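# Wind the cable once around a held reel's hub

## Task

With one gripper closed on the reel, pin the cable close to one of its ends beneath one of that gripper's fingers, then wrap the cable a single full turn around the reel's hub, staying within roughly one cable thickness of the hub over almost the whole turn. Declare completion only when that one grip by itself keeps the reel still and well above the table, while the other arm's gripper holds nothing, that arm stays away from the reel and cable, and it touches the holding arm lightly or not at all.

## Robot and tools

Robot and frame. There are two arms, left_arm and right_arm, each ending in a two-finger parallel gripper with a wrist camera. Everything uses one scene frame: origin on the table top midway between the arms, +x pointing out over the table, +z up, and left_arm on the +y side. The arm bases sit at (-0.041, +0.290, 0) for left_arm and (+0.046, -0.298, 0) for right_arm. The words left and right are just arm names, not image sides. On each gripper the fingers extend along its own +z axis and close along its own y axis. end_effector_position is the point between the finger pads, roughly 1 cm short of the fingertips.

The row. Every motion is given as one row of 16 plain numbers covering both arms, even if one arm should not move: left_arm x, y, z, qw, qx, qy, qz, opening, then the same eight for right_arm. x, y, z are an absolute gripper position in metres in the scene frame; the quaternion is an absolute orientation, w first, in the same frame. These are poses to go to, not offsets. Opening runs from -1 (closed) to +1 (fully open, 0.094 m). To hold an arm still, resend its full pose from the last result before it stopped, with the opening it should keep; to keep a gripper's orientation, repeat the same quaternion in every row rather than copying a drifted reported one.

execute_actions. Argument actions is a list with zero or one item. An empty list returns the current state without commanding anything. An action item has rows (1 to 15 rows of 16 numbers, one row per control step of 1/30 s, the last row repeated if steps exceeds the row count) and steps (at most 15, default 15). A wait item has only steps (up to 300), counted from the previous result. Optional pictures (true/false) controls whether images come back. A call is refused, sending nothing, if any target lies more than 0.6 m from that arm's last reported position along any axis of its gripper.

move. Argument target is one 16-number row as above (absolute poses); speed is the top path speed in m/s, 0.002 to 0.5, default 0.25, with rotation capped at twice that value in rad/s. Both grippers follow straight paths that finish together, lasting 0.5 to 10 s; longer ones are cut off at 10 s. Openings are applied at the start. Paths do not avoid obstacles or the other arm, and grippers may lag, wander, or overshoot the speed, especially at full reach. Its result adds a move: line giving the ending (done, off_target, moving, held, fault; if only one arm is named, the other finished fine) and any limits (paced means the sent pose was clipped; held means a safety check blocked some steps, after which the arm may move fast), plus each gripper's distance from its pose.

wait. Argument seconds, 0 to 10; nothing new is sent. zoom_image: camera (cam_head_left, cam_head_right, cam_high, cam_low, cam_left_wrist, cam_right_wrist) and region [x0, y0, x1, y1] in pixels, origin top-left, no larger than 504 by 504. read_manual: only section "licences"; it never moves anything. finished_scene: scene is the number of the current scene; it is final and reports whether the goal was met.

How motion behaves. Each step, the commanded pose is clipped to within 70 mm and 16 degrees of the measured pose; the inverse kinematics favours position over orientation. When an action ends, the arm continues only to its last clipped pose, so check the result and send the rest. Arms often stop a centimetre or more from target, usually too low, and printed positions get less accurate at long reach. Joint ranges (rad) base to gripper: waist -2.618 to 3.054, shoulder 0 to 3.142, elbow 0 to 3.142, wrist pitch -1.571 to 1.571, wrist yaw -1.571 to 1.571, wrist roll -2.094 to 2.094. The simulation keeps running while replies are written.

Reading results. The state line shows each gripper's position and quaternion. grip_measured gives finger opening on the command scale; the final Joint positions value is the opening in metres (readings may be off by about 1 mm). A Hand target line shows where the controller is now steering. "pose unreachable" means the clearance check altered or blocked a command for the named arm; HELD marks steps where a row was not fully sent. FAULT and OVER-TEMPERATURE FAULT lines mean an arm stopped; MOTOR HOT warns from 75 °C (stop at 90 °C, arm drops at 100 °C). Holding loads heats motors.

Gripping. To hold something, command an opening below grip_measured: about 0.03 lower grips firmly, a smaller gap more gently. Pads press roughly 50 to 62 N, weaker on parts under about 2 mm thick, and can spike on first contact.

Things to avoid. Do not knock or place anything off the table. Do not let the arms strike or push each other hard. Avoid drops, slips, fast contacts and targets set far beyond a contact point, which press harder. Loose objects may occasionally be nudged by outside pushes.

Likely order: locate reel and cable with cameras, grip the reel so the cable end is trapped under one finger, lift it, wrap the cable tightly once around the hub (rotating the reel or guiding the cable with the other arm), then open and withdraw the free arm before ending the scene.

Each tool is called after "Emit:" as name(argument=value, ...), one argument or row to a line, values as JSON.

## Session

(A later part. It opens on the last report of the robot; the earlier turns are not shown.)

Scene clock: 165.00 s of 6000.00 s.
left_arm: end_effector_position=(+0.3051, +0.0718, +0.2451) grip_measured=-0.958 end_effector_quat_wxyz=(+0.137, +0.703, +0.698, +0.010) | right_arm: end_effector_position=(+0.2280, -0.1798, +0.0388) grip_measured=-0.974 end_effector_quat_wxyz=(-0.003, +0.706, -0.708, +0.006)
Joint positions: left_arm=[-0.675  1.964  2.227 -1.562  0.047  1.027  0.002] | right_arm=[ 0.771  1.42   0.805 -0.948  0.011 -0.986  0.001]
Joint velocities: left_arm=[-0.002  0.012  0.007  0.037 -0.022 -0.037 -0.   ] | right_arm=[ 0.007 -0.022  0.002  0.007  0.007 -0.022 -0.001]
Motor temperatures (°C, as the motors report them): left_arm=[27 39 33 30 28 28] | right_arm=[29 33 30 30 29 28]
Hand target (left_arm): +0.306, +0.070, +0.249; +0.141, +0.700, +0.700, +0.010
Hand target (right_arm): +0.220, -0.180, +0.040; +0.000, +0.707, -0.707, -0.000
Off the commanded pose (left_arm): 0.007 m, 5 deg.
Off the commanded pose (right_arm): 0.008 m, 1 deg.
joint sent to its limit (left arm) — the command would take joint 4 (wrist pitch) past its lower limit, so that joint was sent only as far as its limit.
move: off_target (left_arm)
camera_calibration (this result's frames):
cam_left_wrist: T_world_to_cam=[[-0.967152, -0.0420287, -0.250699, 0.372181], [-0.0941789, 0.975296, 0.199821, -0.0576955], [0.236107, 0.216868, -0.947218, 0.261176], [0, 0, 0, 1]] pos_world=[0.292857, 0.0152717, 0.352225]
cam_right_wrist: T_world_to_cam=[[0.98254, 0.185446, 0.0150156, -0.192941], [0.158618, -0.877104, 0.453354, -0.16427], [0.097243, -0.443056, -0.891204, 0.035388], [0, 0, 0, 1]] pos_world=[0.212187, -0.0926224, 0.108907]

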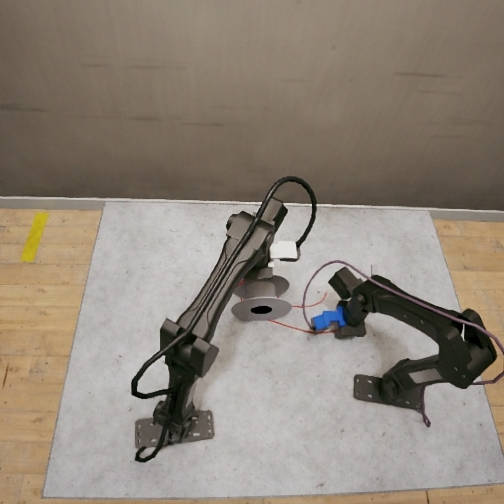

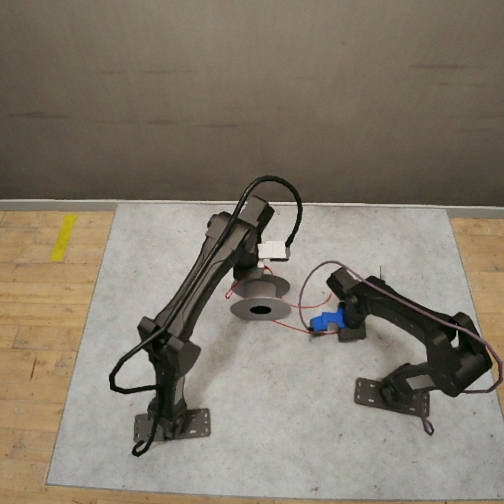

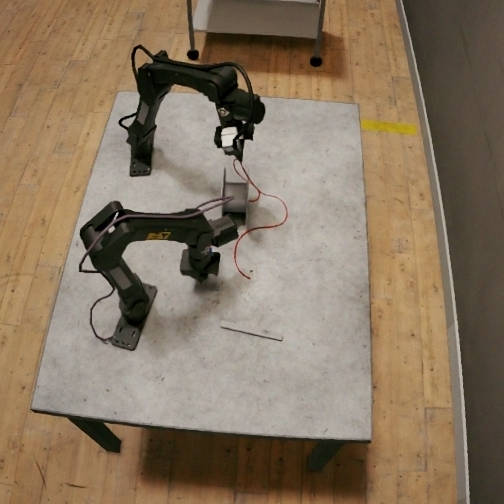

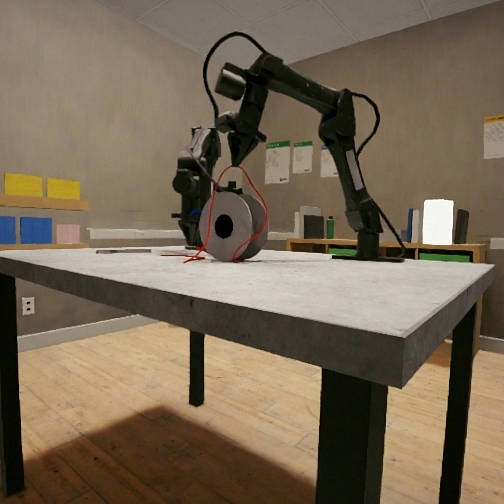

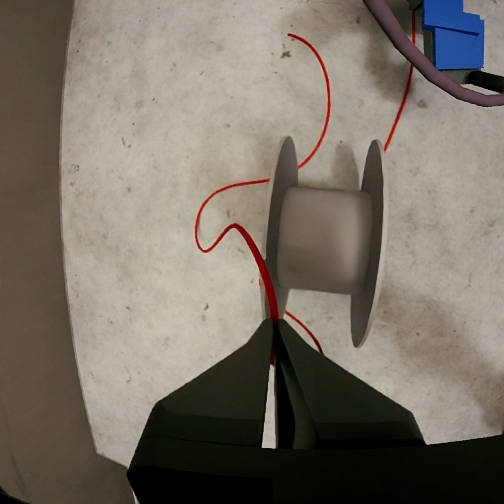

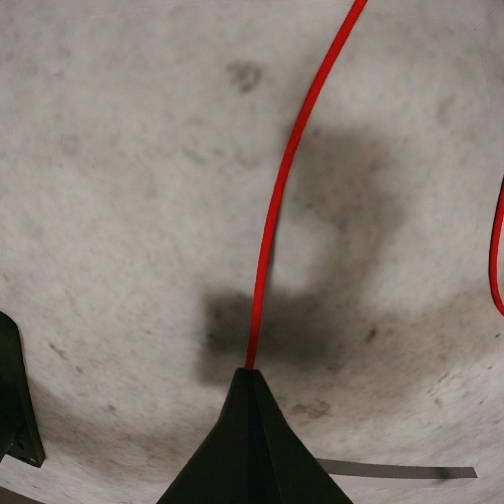

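Emit:
move(
  target=[0.29,0.04,0.25,0.14,0.7,0.7,0,-1,0.27,-0.19,0.04,0.271,-0.653,0.653,0.271,-1],
  speed=0.15,
)

Emit:
move(
  target=[0.29,-0.05,0.23,0.14,0.7,0.7,0,-1,0.27,-0.19,0.04,0.271,-0.653,0.653,0.271,-1],
  speed=0.12,
)

Scene clock: 172.03 s of 6000.00 s.
left_arm: end_effector_position=(+0.2896, +0.0449, +0.2456) grip_measured=-0.958 end_effector_quat_wxyz=(+0.139, +0.699, +0.701, +0.001) | right_arm: end_effector_position=(+0.2710, -0.1948, +0.0389) grip_measured=-0.974 end_effector_quat_wxyz=(-0.263, +0.664, -0.656, -0.245)
Joint positions: left_arm=[-0.752  1.973  2.242 -1.564  0.043  0.939  0.002] | right_arm=[ 0.11   1.557  0.721 -0.78  -0.736 -1.679  0.001]
Joint velocities: left_arm=[-0.012 -0.027 -0.017  0.007 -0.022  0.007 -0.001] | right_arm=[ 0.002  0.022  0.002  0.051 -0.037 -0.007  0.   ]
Motor temperatures (°C, as the motors report them): left_arm=[27 38 33 30 28 28] | right_arm=[29 33 30 30 29 28]
Hand target (left_arm): +0.289, +0.040, +0.250; +0.144, +0.700, +0.700, +0.001
Hand target (right_arm): +0.270, -0.193, +0.039; -0.269, +0.656, -0.655, -0.260
Off the commanded pose (left_arm): 0.007 m, 0 deg.
Off the commanded pose (right_arm): 0.005 m, 3 deg.
joint sent to its limit (left arm) — the command would take joint 4 (wrist pitch) past its lower limit, so that joint was sent only as far as its limit.
move: off_target (right_arm)
camera_calibration (this result's frames):
cam_left_wrist: T_world_to_cam=[[-0.969546, -0.0537955, -0.238928, 0.354555], [-0.099696, 0.977781, 0.184406, -0.0277577], [0.223699, 0.20261, -0.953367, 0.276933], [0, 0, 0, 1]] pos_world=[0.279041, -0.00989502, 0.353851]
cam_right_wrist: T_world_to_cam=[[0.977985, 0.138174, 0.156377, -0.245898], [0.175084, -0.951056, -0.254631, -0.175627], [0.11354, 0.276405, -0.954311, 0.162919], [0, 0, 0, 1]] pos_world=[0.252737, -0.178086, 0.149208]

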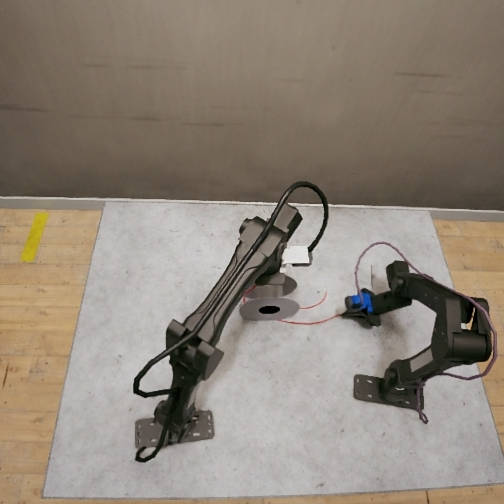

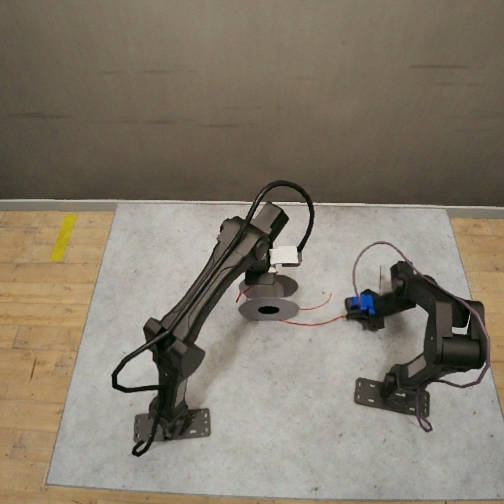

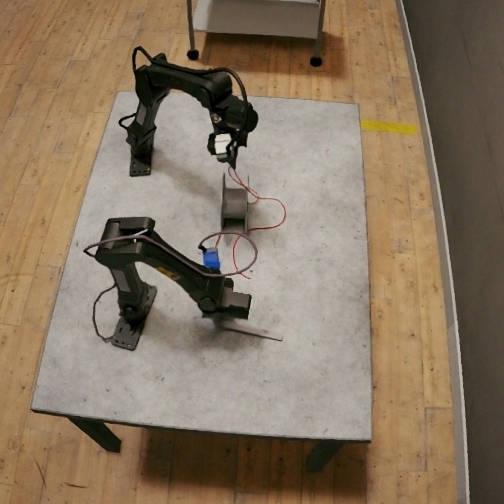

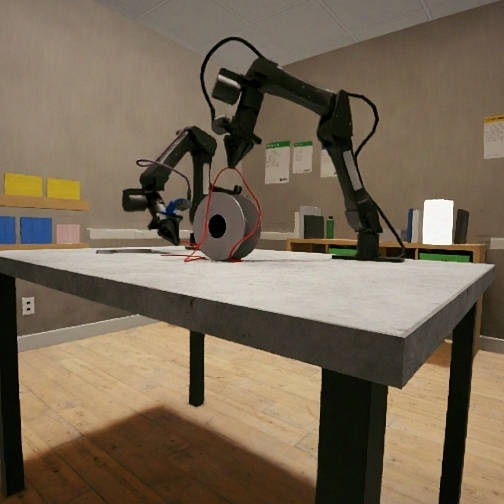

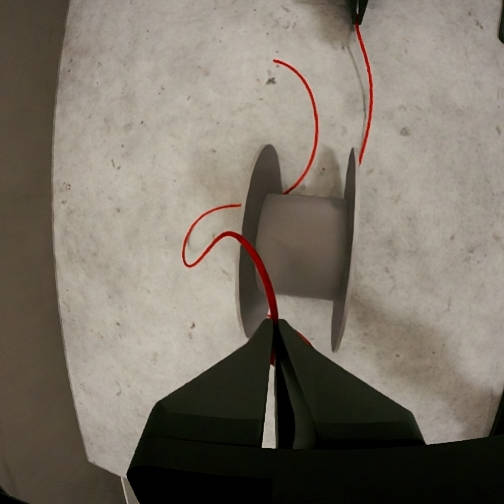

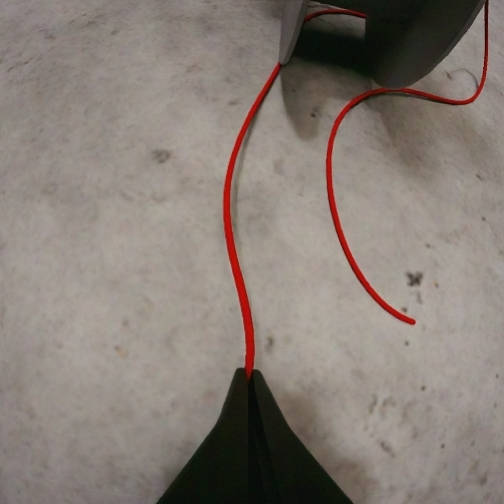

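Scene clock: 173.20 s of 6000.00 s.
left_arm: end_effector_position=(+0.2869, -0.0474, +0.2225) grip_measured=-0.958 end_effector_quat_wxyz=(+0.153, +0.701, +0.696, -0.001) | right_arm: end_effector_position=(+0.2700, -0.1925, +0.0378) grip_measured=-0.974 end_effector_quat_wxyz=(-0.265, +0.660, -0.654, -0.256)
Joint positions: left_arm=[-0.933  2.218  2.521 -1.567 -0.002  0.776  0.002] | right_arm=[ 0.11   1.573  0.721 -0.78  -0.753 -1.683  0.001]
Joint velocities: left_arm=[ 0.007 -0.012  0.007 -0.022 -0.037 -0.095  0.   ] | right_arm=[-0.002 -0.027 -0.002 -0.022 -0.051  0.081 -0.001]
Motor temperatures (°C, as the motors report them): left_arm=[27 38 33 30 28 28] | right_arm=[29 33 30 30 29 28]
Hand target (left_arm): +0.287, -0.049, +0.229; +0.162, +0.698, +0.697, -0.000
Hand target (right_arm): +0.270, -0.190, +0.040; -0.271, +0.653, -0.654, -0.270
Off the commanded pose (left_arm): 0.009 m, 2 deg.
Off the commanded pose (right_arm): 0.003 m, 2 deg.
joint sent to its limit (left arm) — the command would take joint 4 (wrist pitch) past its lower limit, so that joint was sent only as far as its limit.
move: done
camera_calibration (this result's frames):
cam_left_wrist: T_world_to_cam=[[-0.965662, -0.0477538, -0.255375, 0.3442], [-0.0917279, 0.982325, 0.163166, 0.0690752], [0.243069, 0.180988, -0.952975, 0.267512], [0, 0, 0, 1]] pos_world=[0.273693, -0.0998339, 0.331561]
cam_right_wrist: T_world_to_cam=[[0.979528, 0.137444, 0.147085, -0.245265], [0.173918, -0.945734, -0.274483, -0.171363], [0.101378, 0.294444, -0.950276, 0.167941], [0, 0, 0, 1]] pos_world=[0.253021, -0.177803, 0.148629]

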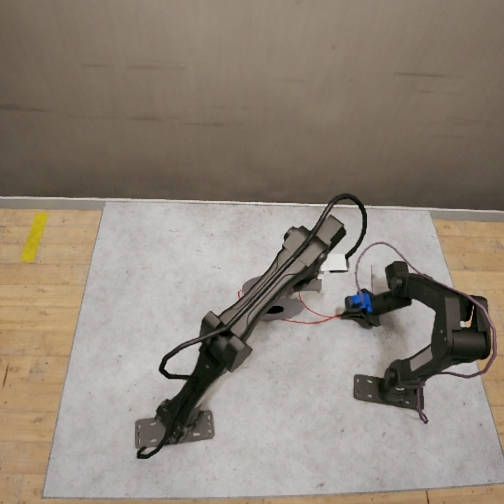

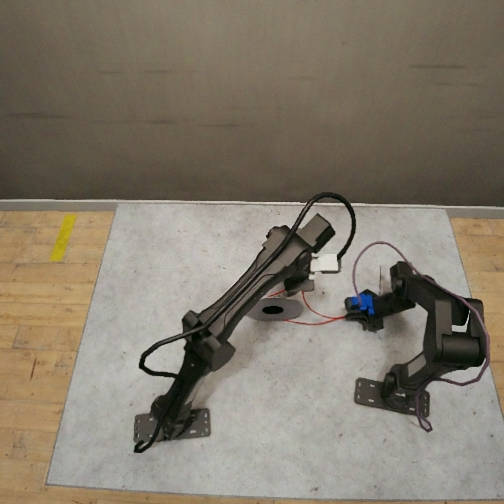

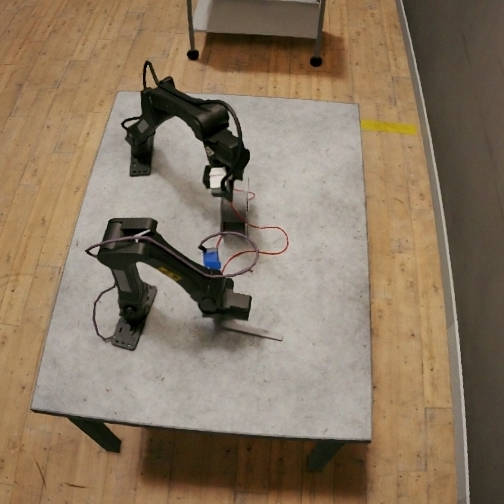

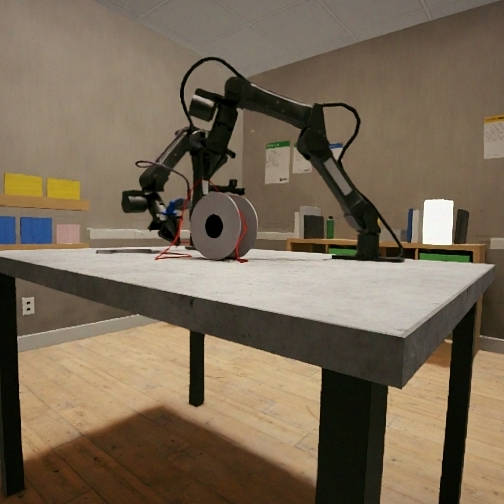

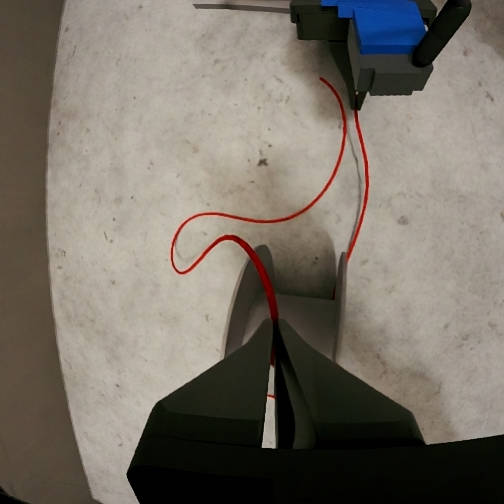

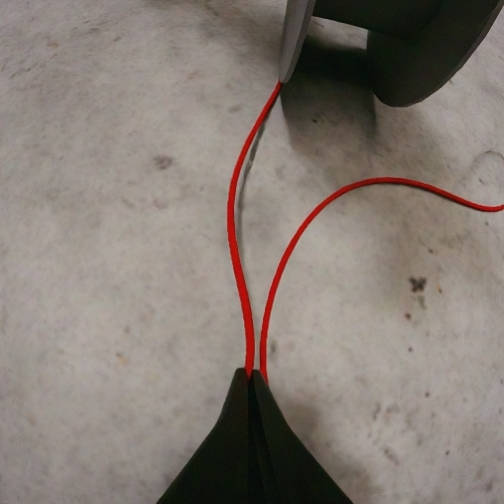

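Emit:
move(
  target=[0.265,-0.02,0.27,0.16,0.7,0.7,0,-1,0.33,-0.19,0.05,0.271,-0.653,0.653,0.271,-1],
  speed=0.1,
)

Emit:
zoom_image(
  camera="cam_low",
  region=[130,130,330,290],
)

Scene clock: 177.47 s of 6000.00 s.
left_arm: end_effector_position=(+0.2672, -0.0266, +0.2682) grip_measured=-0.958 end_effector_quat_wxyz=(+0.191, +0.696, +0.693, -0.001) | right_arm: end_effector_position=(+0.3298, -0.1969, +0.0477) grip_measured=-0.974 end_effector_quat_wxyz=(-0.270, +0.659, -0.656, -0.252)
Joint positions: left_arm=[-0.933  2.057  2.437 -1.567 -0.004  0.773  0.002] | right_arm=[ 0.11   1.753  0.968 -0.829 -0.755 -1.671  0.001]
Joint velocities: left_arm=[ 0.002 -0.017 -0.017 -0.007 -0.022 -0.007  0.001] | right_arm=[-0.022 -0.027 -0.002 -0.051 -0.007  0.051  0.001]
Motor temperatures (°C, as the motors report them): left_arm=[27 38 33 30 28 28] | right_arm=[29 33 30 30 29 28]
Hand target (left_arm): +0.265, -0.020, +0.270; +0.187, +0.695, +0.694, -0.000
Hand target (right_arm): +0.330, -0.190, +0.051; -0.272, +0.653, -0.653, -0.270
Off the commanded pose (left_arm): 0.007 m, 4 deg.
Off the commanded pose (right_arm): 0.007 m, 2 deg.
joint sent to its limit (left arm) — the command would take joint 4 (wrist pitch) past its lower limit, so that joint was sent only as far as its limit.
move: off_target (left_arm)
camera_calibration (this result's frames):
cam_left_wrist: T_world_to_cam=[[-0.950329, -0.0661522, -0.304137, 0.346404], [-0.101937, 0.989411, 0.103315, 0.0584083], [0.294083, 0.129187, -0.947009, 0.295521], [0, 0, 0, 1]] pos_world=[0.248244, -0.0730518, 0.379181]
cam_right_wrist: T_world_to_cam=[[0.97916, 0.129005, 0.156853, -0.306718], [0.168617, -0.946885, -0.27382, -0.181772], [0.113197, 0.294562, -0.948905, 0.168567], [0, 0, 0, 1]] pos_world=[0.311895, -0.182202, 0.158291]

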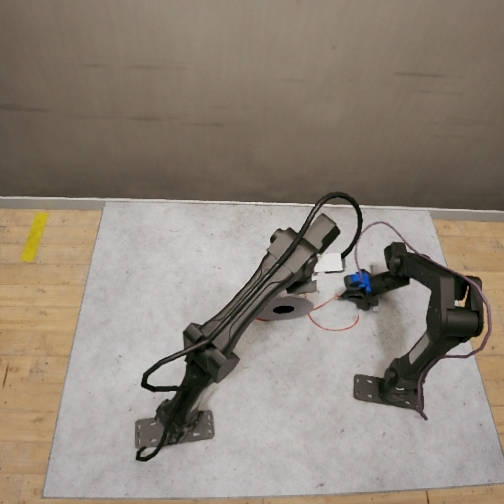

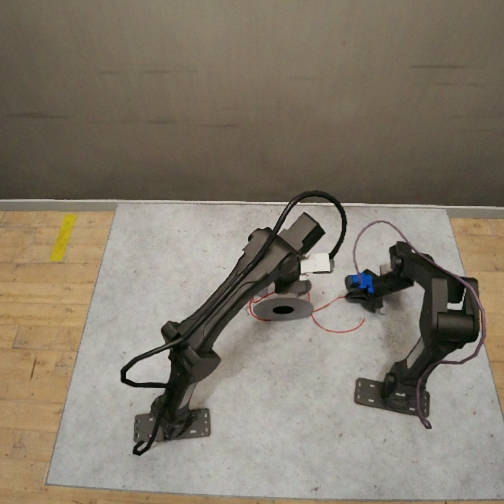

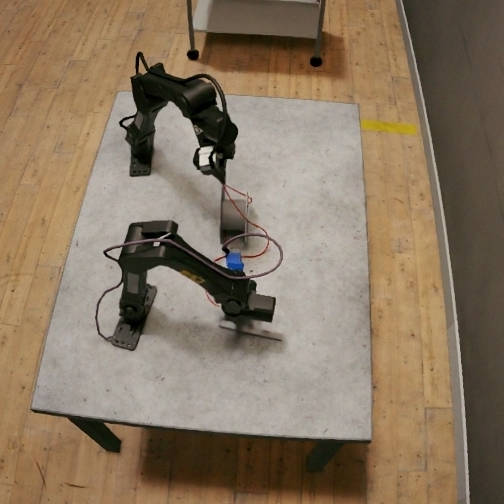

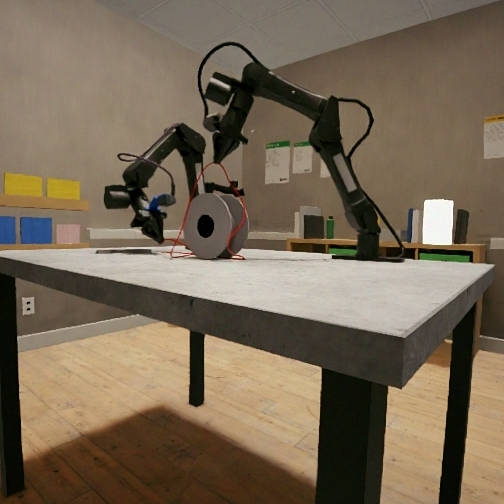

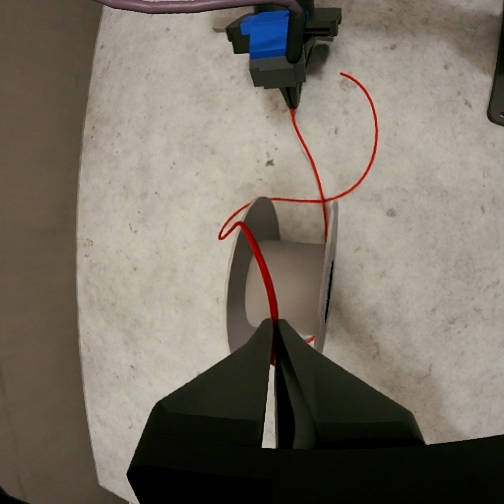

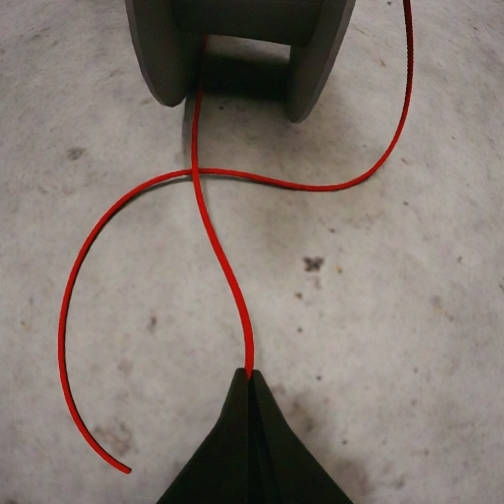

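Region (130, 130, 330, 290) of cam_low's 504x504 image, scaled by 2.520, with more detail than that image has; it fills the top 403 rows of this view, and the rest is white.

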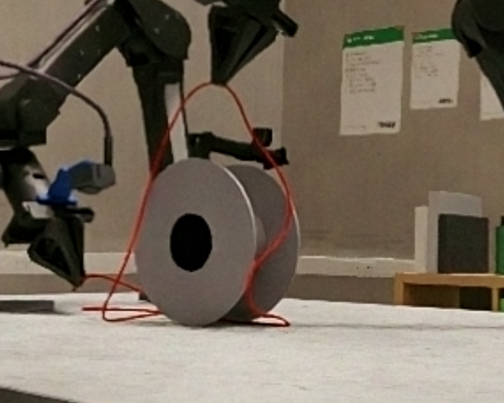

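Emit:
move(
  target=[0.28,-0.10,0.24,0.18,0.7,0.7,0,-1,0.29,-0.23,0.05,0.271,-0.653,0.653,0.271,-1],
  speed=0.1,
)

Emit:
move(
  target=[0.28,-0.10,0.24,0.18,0.7,0.7,0,-0.6,0.29,-0.23,0.05,0.271,-0.653,0.653,0.271,-1],
)

Emit:
move(
  target=[0.28,0.14,0.3,0.18,0.7,0.7,0,1,0.29,-0.23,0.05,0.271,-0.653,0.653,0.271,-1],
)

Scene clock: 183.33 s of 6000.00 s.
left_arm: end_effector_position=(+0.2790, -0.0967, +0.2321) grip_measured=-0.958 end_effector_quat_wxyz=(+0.201, +0.694, +0.691, -0.002) | right_arm: end_effector_position=(+0.2973, -0.2305, +0.0460) grip_measured=-0.974 end_effector_quat_wxyz=(-0.270, +0.657, -0.652, -0.264)
Joint positions: left_arm=[-1.025  2.333  2.734 -1.569 -0.038  0.688  0.002] | right_arm=[-0.039  1.723  0.906 -0.966 -0.751 -1.89   0.001]
Joint velocities: left_arm=[ 0.002  0.012  0.012  0.007  0.037 -0.022  0.   ] | right_arm=[-0.007  0.012  0.012 -0.022 -0.007 -0.095  0.   ]
Motor temperatures (°C, as the motors report them): left_arm=[27 38 33 30 28 28] | right_arm=[29 33 30 30 29 28]
Hand target (left_arm): +0.278, -0.099, +0.239; +0.211, +0.692, +0.690, -0.003
Hand target (right_arm): +0.290, -0.230, +0.049; -0.269, +0.654, -0.654, -0.270
Off the commanded pose (left_arm): 0.009 m, 3 deg.
Off the commanded pose (right_arm): 0.008 m, 1 deg.
joint sent to its limit (left arm) — the command would take joint 4 (wrist pitch) past its lower limit, so that joint was sent only as far as its limit.
move: off_target (left_arm)
camera_calibration (this result's frames):
cam_left_wrist: T_world_to_cam=[[-0.94632, -0.0706179, -0.315423, 0.343088], [-0.102578, 0.991011, 0.085879, 0.137063], [0.306523, 0.113624, -0.945057, 0.261453], [0, 0, 0, 1]] pos_world=[0.258589, -0.14131, 0.343535]
cam_right_wrist: T_world_to_cam=[[0.980252, 0.135401, 0.144127, -0.268552], [0.17305, -0.940069, -0.293808, -0.207433], [0.0957071, 0.312947, -0.944936, 0.189817], [0, 0, 0, 1]] pos_world=[0.280978, -0.218042, 0.157125]

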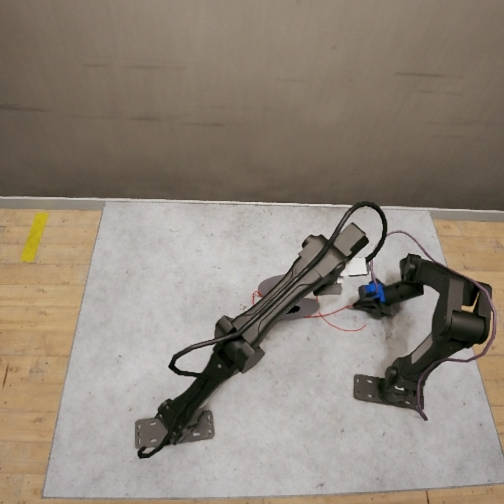

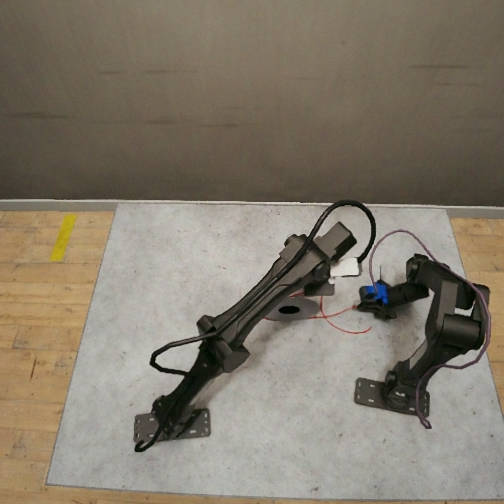

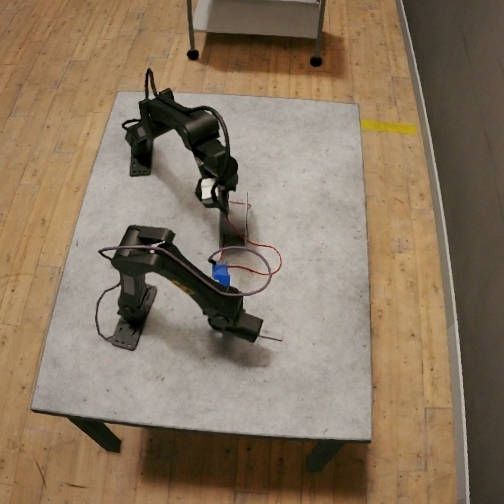

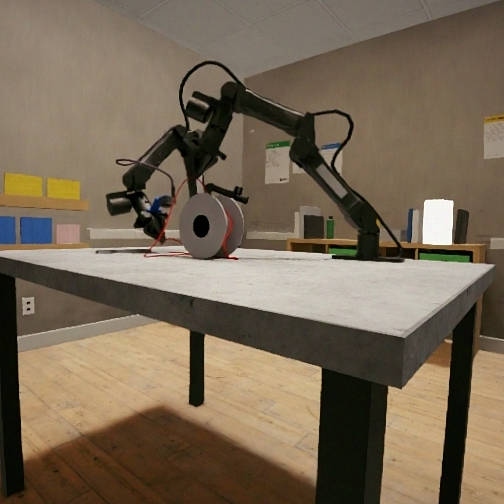

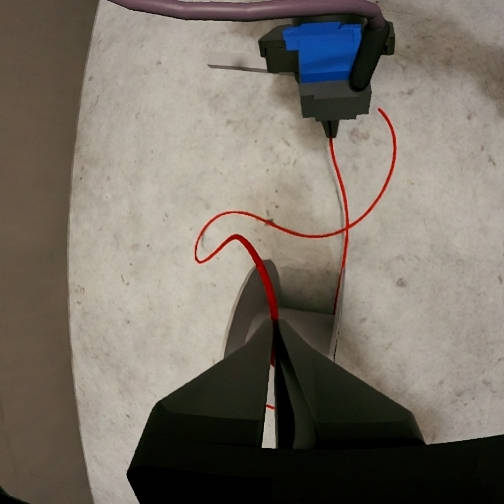

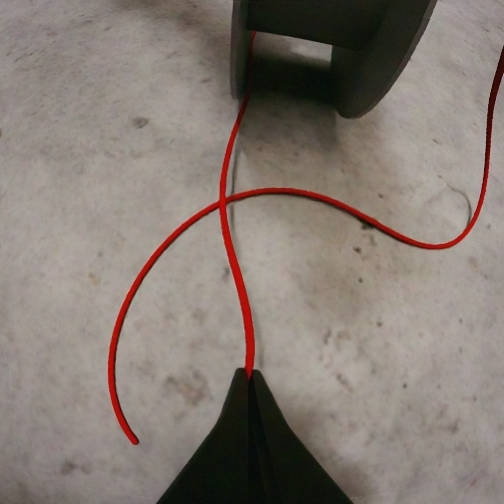

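Scene clock: 184.03 s of 6000.00 s.
left_arm: end_effector_position=(+0.2790, -0.0967, +0.2321) grip_measured=-0.603 end_effector_quat_wxyz=(+0.201, +0.694, +0.691, -0.002) | right_arm: end_effector_position=(+0.2964, -0.2306, +0.0459) grip_measured=-0.974 end_effector_quat_wxyz=(-0.268, +0.658, -0.652, -0.265)
Joint positions: left_arm=[-1.025  2.333  2.734 -1.569 -0.038  0.688  0.019] | right_arm=[-0.039  1.723  0.906 -0.97  -0.749 -1.894  0.001]
Joint velocities: left_arm=[-0.007  0.002  0.002  0.037  0.022 -0.007 -0.   ] | right_arm=[-0.007 -0.007  0.007 -0.007 -0.037 -0.066 -0.001]
Motor temperatures (°C, as the motors report them): left_arm=[27 38 33 30 28 28] | right_arm=[29 33 30 30 29 28]
Hand target (left_arm): +0.280, -0.099, +0.239; +0.213, +0.691, +0.690, -0.003
Hand target (right_arm): +0.290, -0.230, +0.050; -0.271, +0.653, -0.653, -0.271
Off the commanded pose (left_arm): 0.009 m, 3 deg.
Off the commanded pose (right_arm): 0.008 m, 1 deg.
joint sent to its limit (left arm) — the command would take joint 4 (wrist pitch) past its lower limit, so that joint was sent only as far as its limit.
move: off_target (left_arm)
camera_calibration (this result's frames):
cam_left_wrist: T_world_to_cam=[[-0.94632, -0.0706179, -0.315423, 0.343088], [-0.102578, 0.991011, 0.085879, 0.137063], [0.306523, 0.113624, -0.945057, 0.261453], [0, 0, 0, 1]] pos_world=[0.258589, -0.14131, 0.343535]
cam_right_wrist: T_world_to_cam=[[0.980087, 0.138598, 0.142201, -0.266776], [0.175453, -0.939781, -0.293305, -0.208001], [0.0929859, 0.312414, -0.945384, 0.190578], [0, 0, 0, 1]] pos_world=[0.280238, -0.21804, 0.157097]

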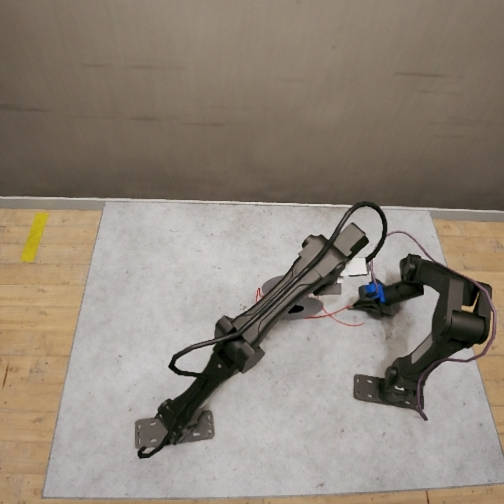

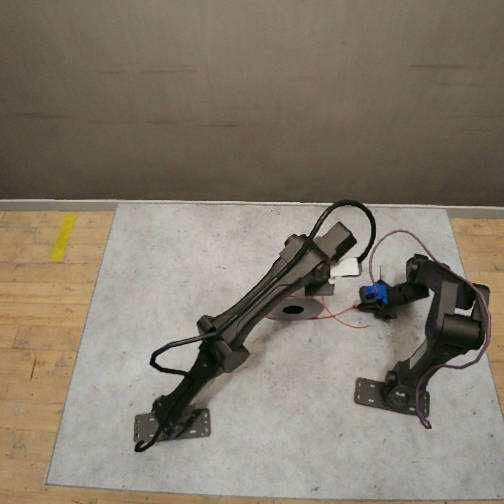

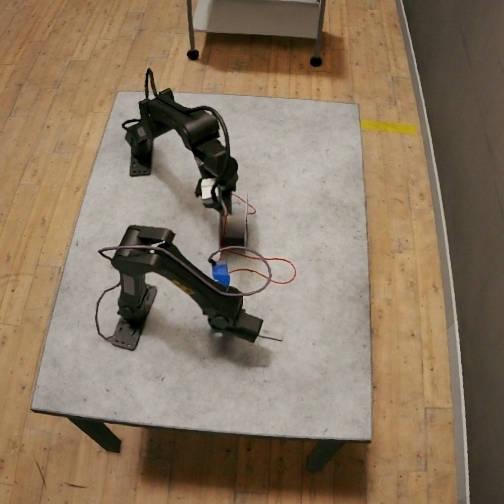

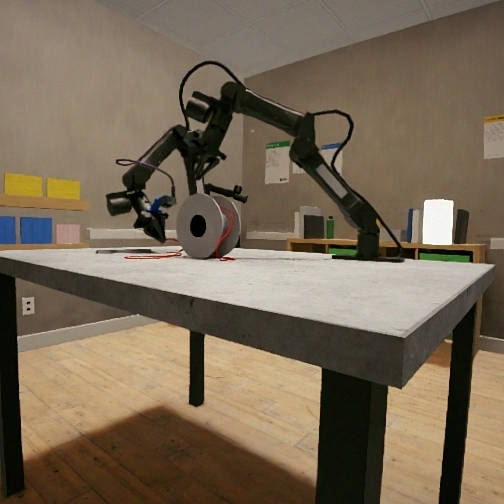

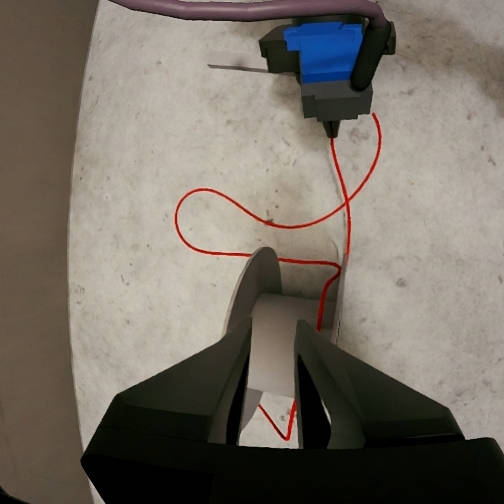

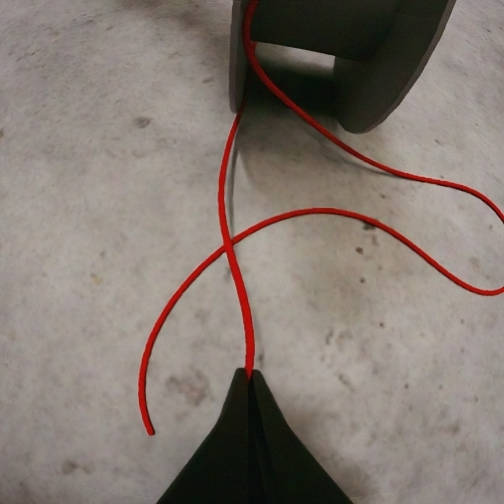

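Scene clock: 185.63 s of 6000.00 s.
left_arm: end_effector_position=(+0.2940, +0.1386, +0.3021) grip_measured=+1.000 end_effector_quat_wxyz=(+0.212, +0.687, +0.695, +0.018) | right_arm: end_effector_position=(+0.2961, -0.2308, +0.0457) grip_measured=-0.974 end_effector_quat_wxyz=(-0.267, +0.658, -0.652, -0.265)
Joint positions: left_arm=[-0.492  1.746  2.143 -1.56   0.136  1.169  0.094] | right_arm=[-0.039  1.723  0.906 -0.971 -0.747 -1.895  0.001]
Joint velocities: left_arm=[-0.002  0.017  0.007 -0.081  0.066  0.007  0.   ] | right_arm=[ 0.012  0.012  0.012 -0.037 -0.037 -0.007 -0.001]
Motor temperatures (°C, as the motors report them): left_arm=[27 38 33 30 28 28] | right_arm=[29 33 30 30 29 28]
Hand target (left_arm): +0.286, +0.139, +0.301; +0.207, +0.690, +0.693, +0.010
Hand target (right_arm): +0.290, -0.230, +0.050; -0.271, +0.653, -0.653, -0.271
Off the commanded pose (left_arm): 0.014 m, 4 deg.
Off the commanded pose (right_arm): 0.008 m, 1 deg.
joint sent to its limit (left arm) — the command would take joint 4 (wrist pitch) past its lower limit, so that joint was sent only as far as its limit.
move: off_target (left_arm)
camera_calibration (this result's frames):
cam_left_wrist: T_world_to_cam=[[-0.930308, -0.089674, -0.355647, 0.406019], [-0.129942, 0.987341, 0.0909528, -0.0935336], [0.342989, 0.130828, -0.930184, 0.278671], [0, 0, 0, 1]] pos_world=[0.269988, 0.092301, 0.412122]
cam_right_wrist: T_world_to_cam=[[0.980119, 0.139631, 0.140958, -0.266157], [0.175885, -0.940233, -0.291593, -0.208563], [0.0918181, 0.310589, -0.946099, 0.190412], [0, 0, 0, 1]] pos_world=[0.280065, -0.218074, 0.15685]

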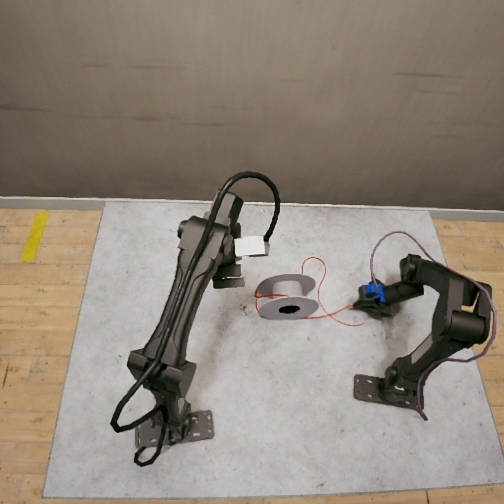

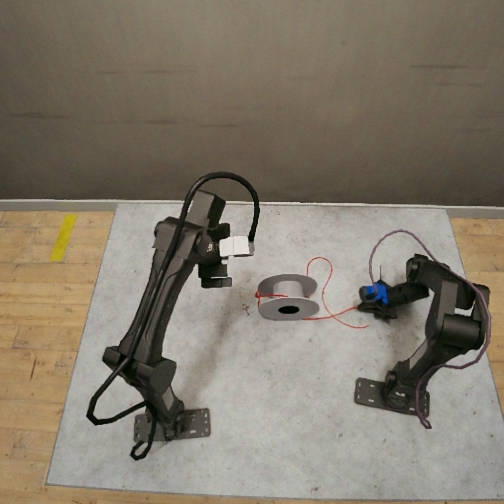

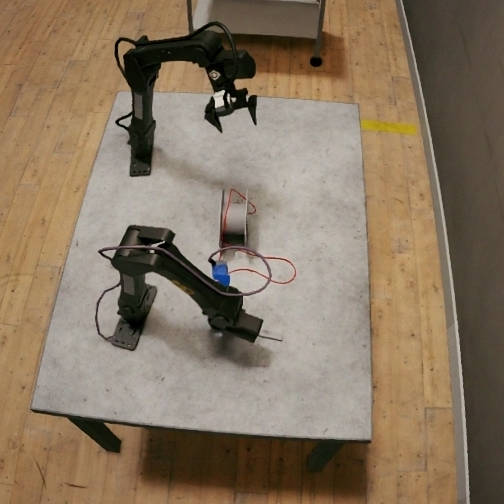

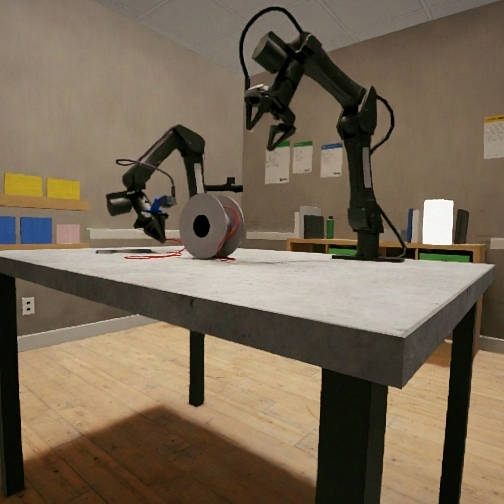

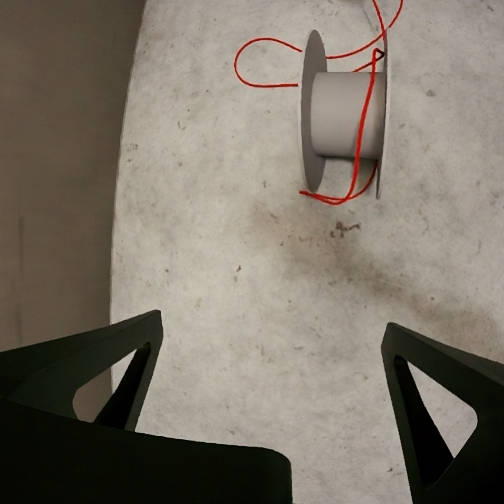

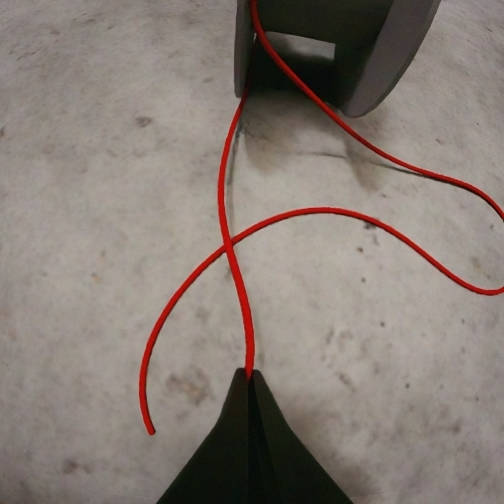

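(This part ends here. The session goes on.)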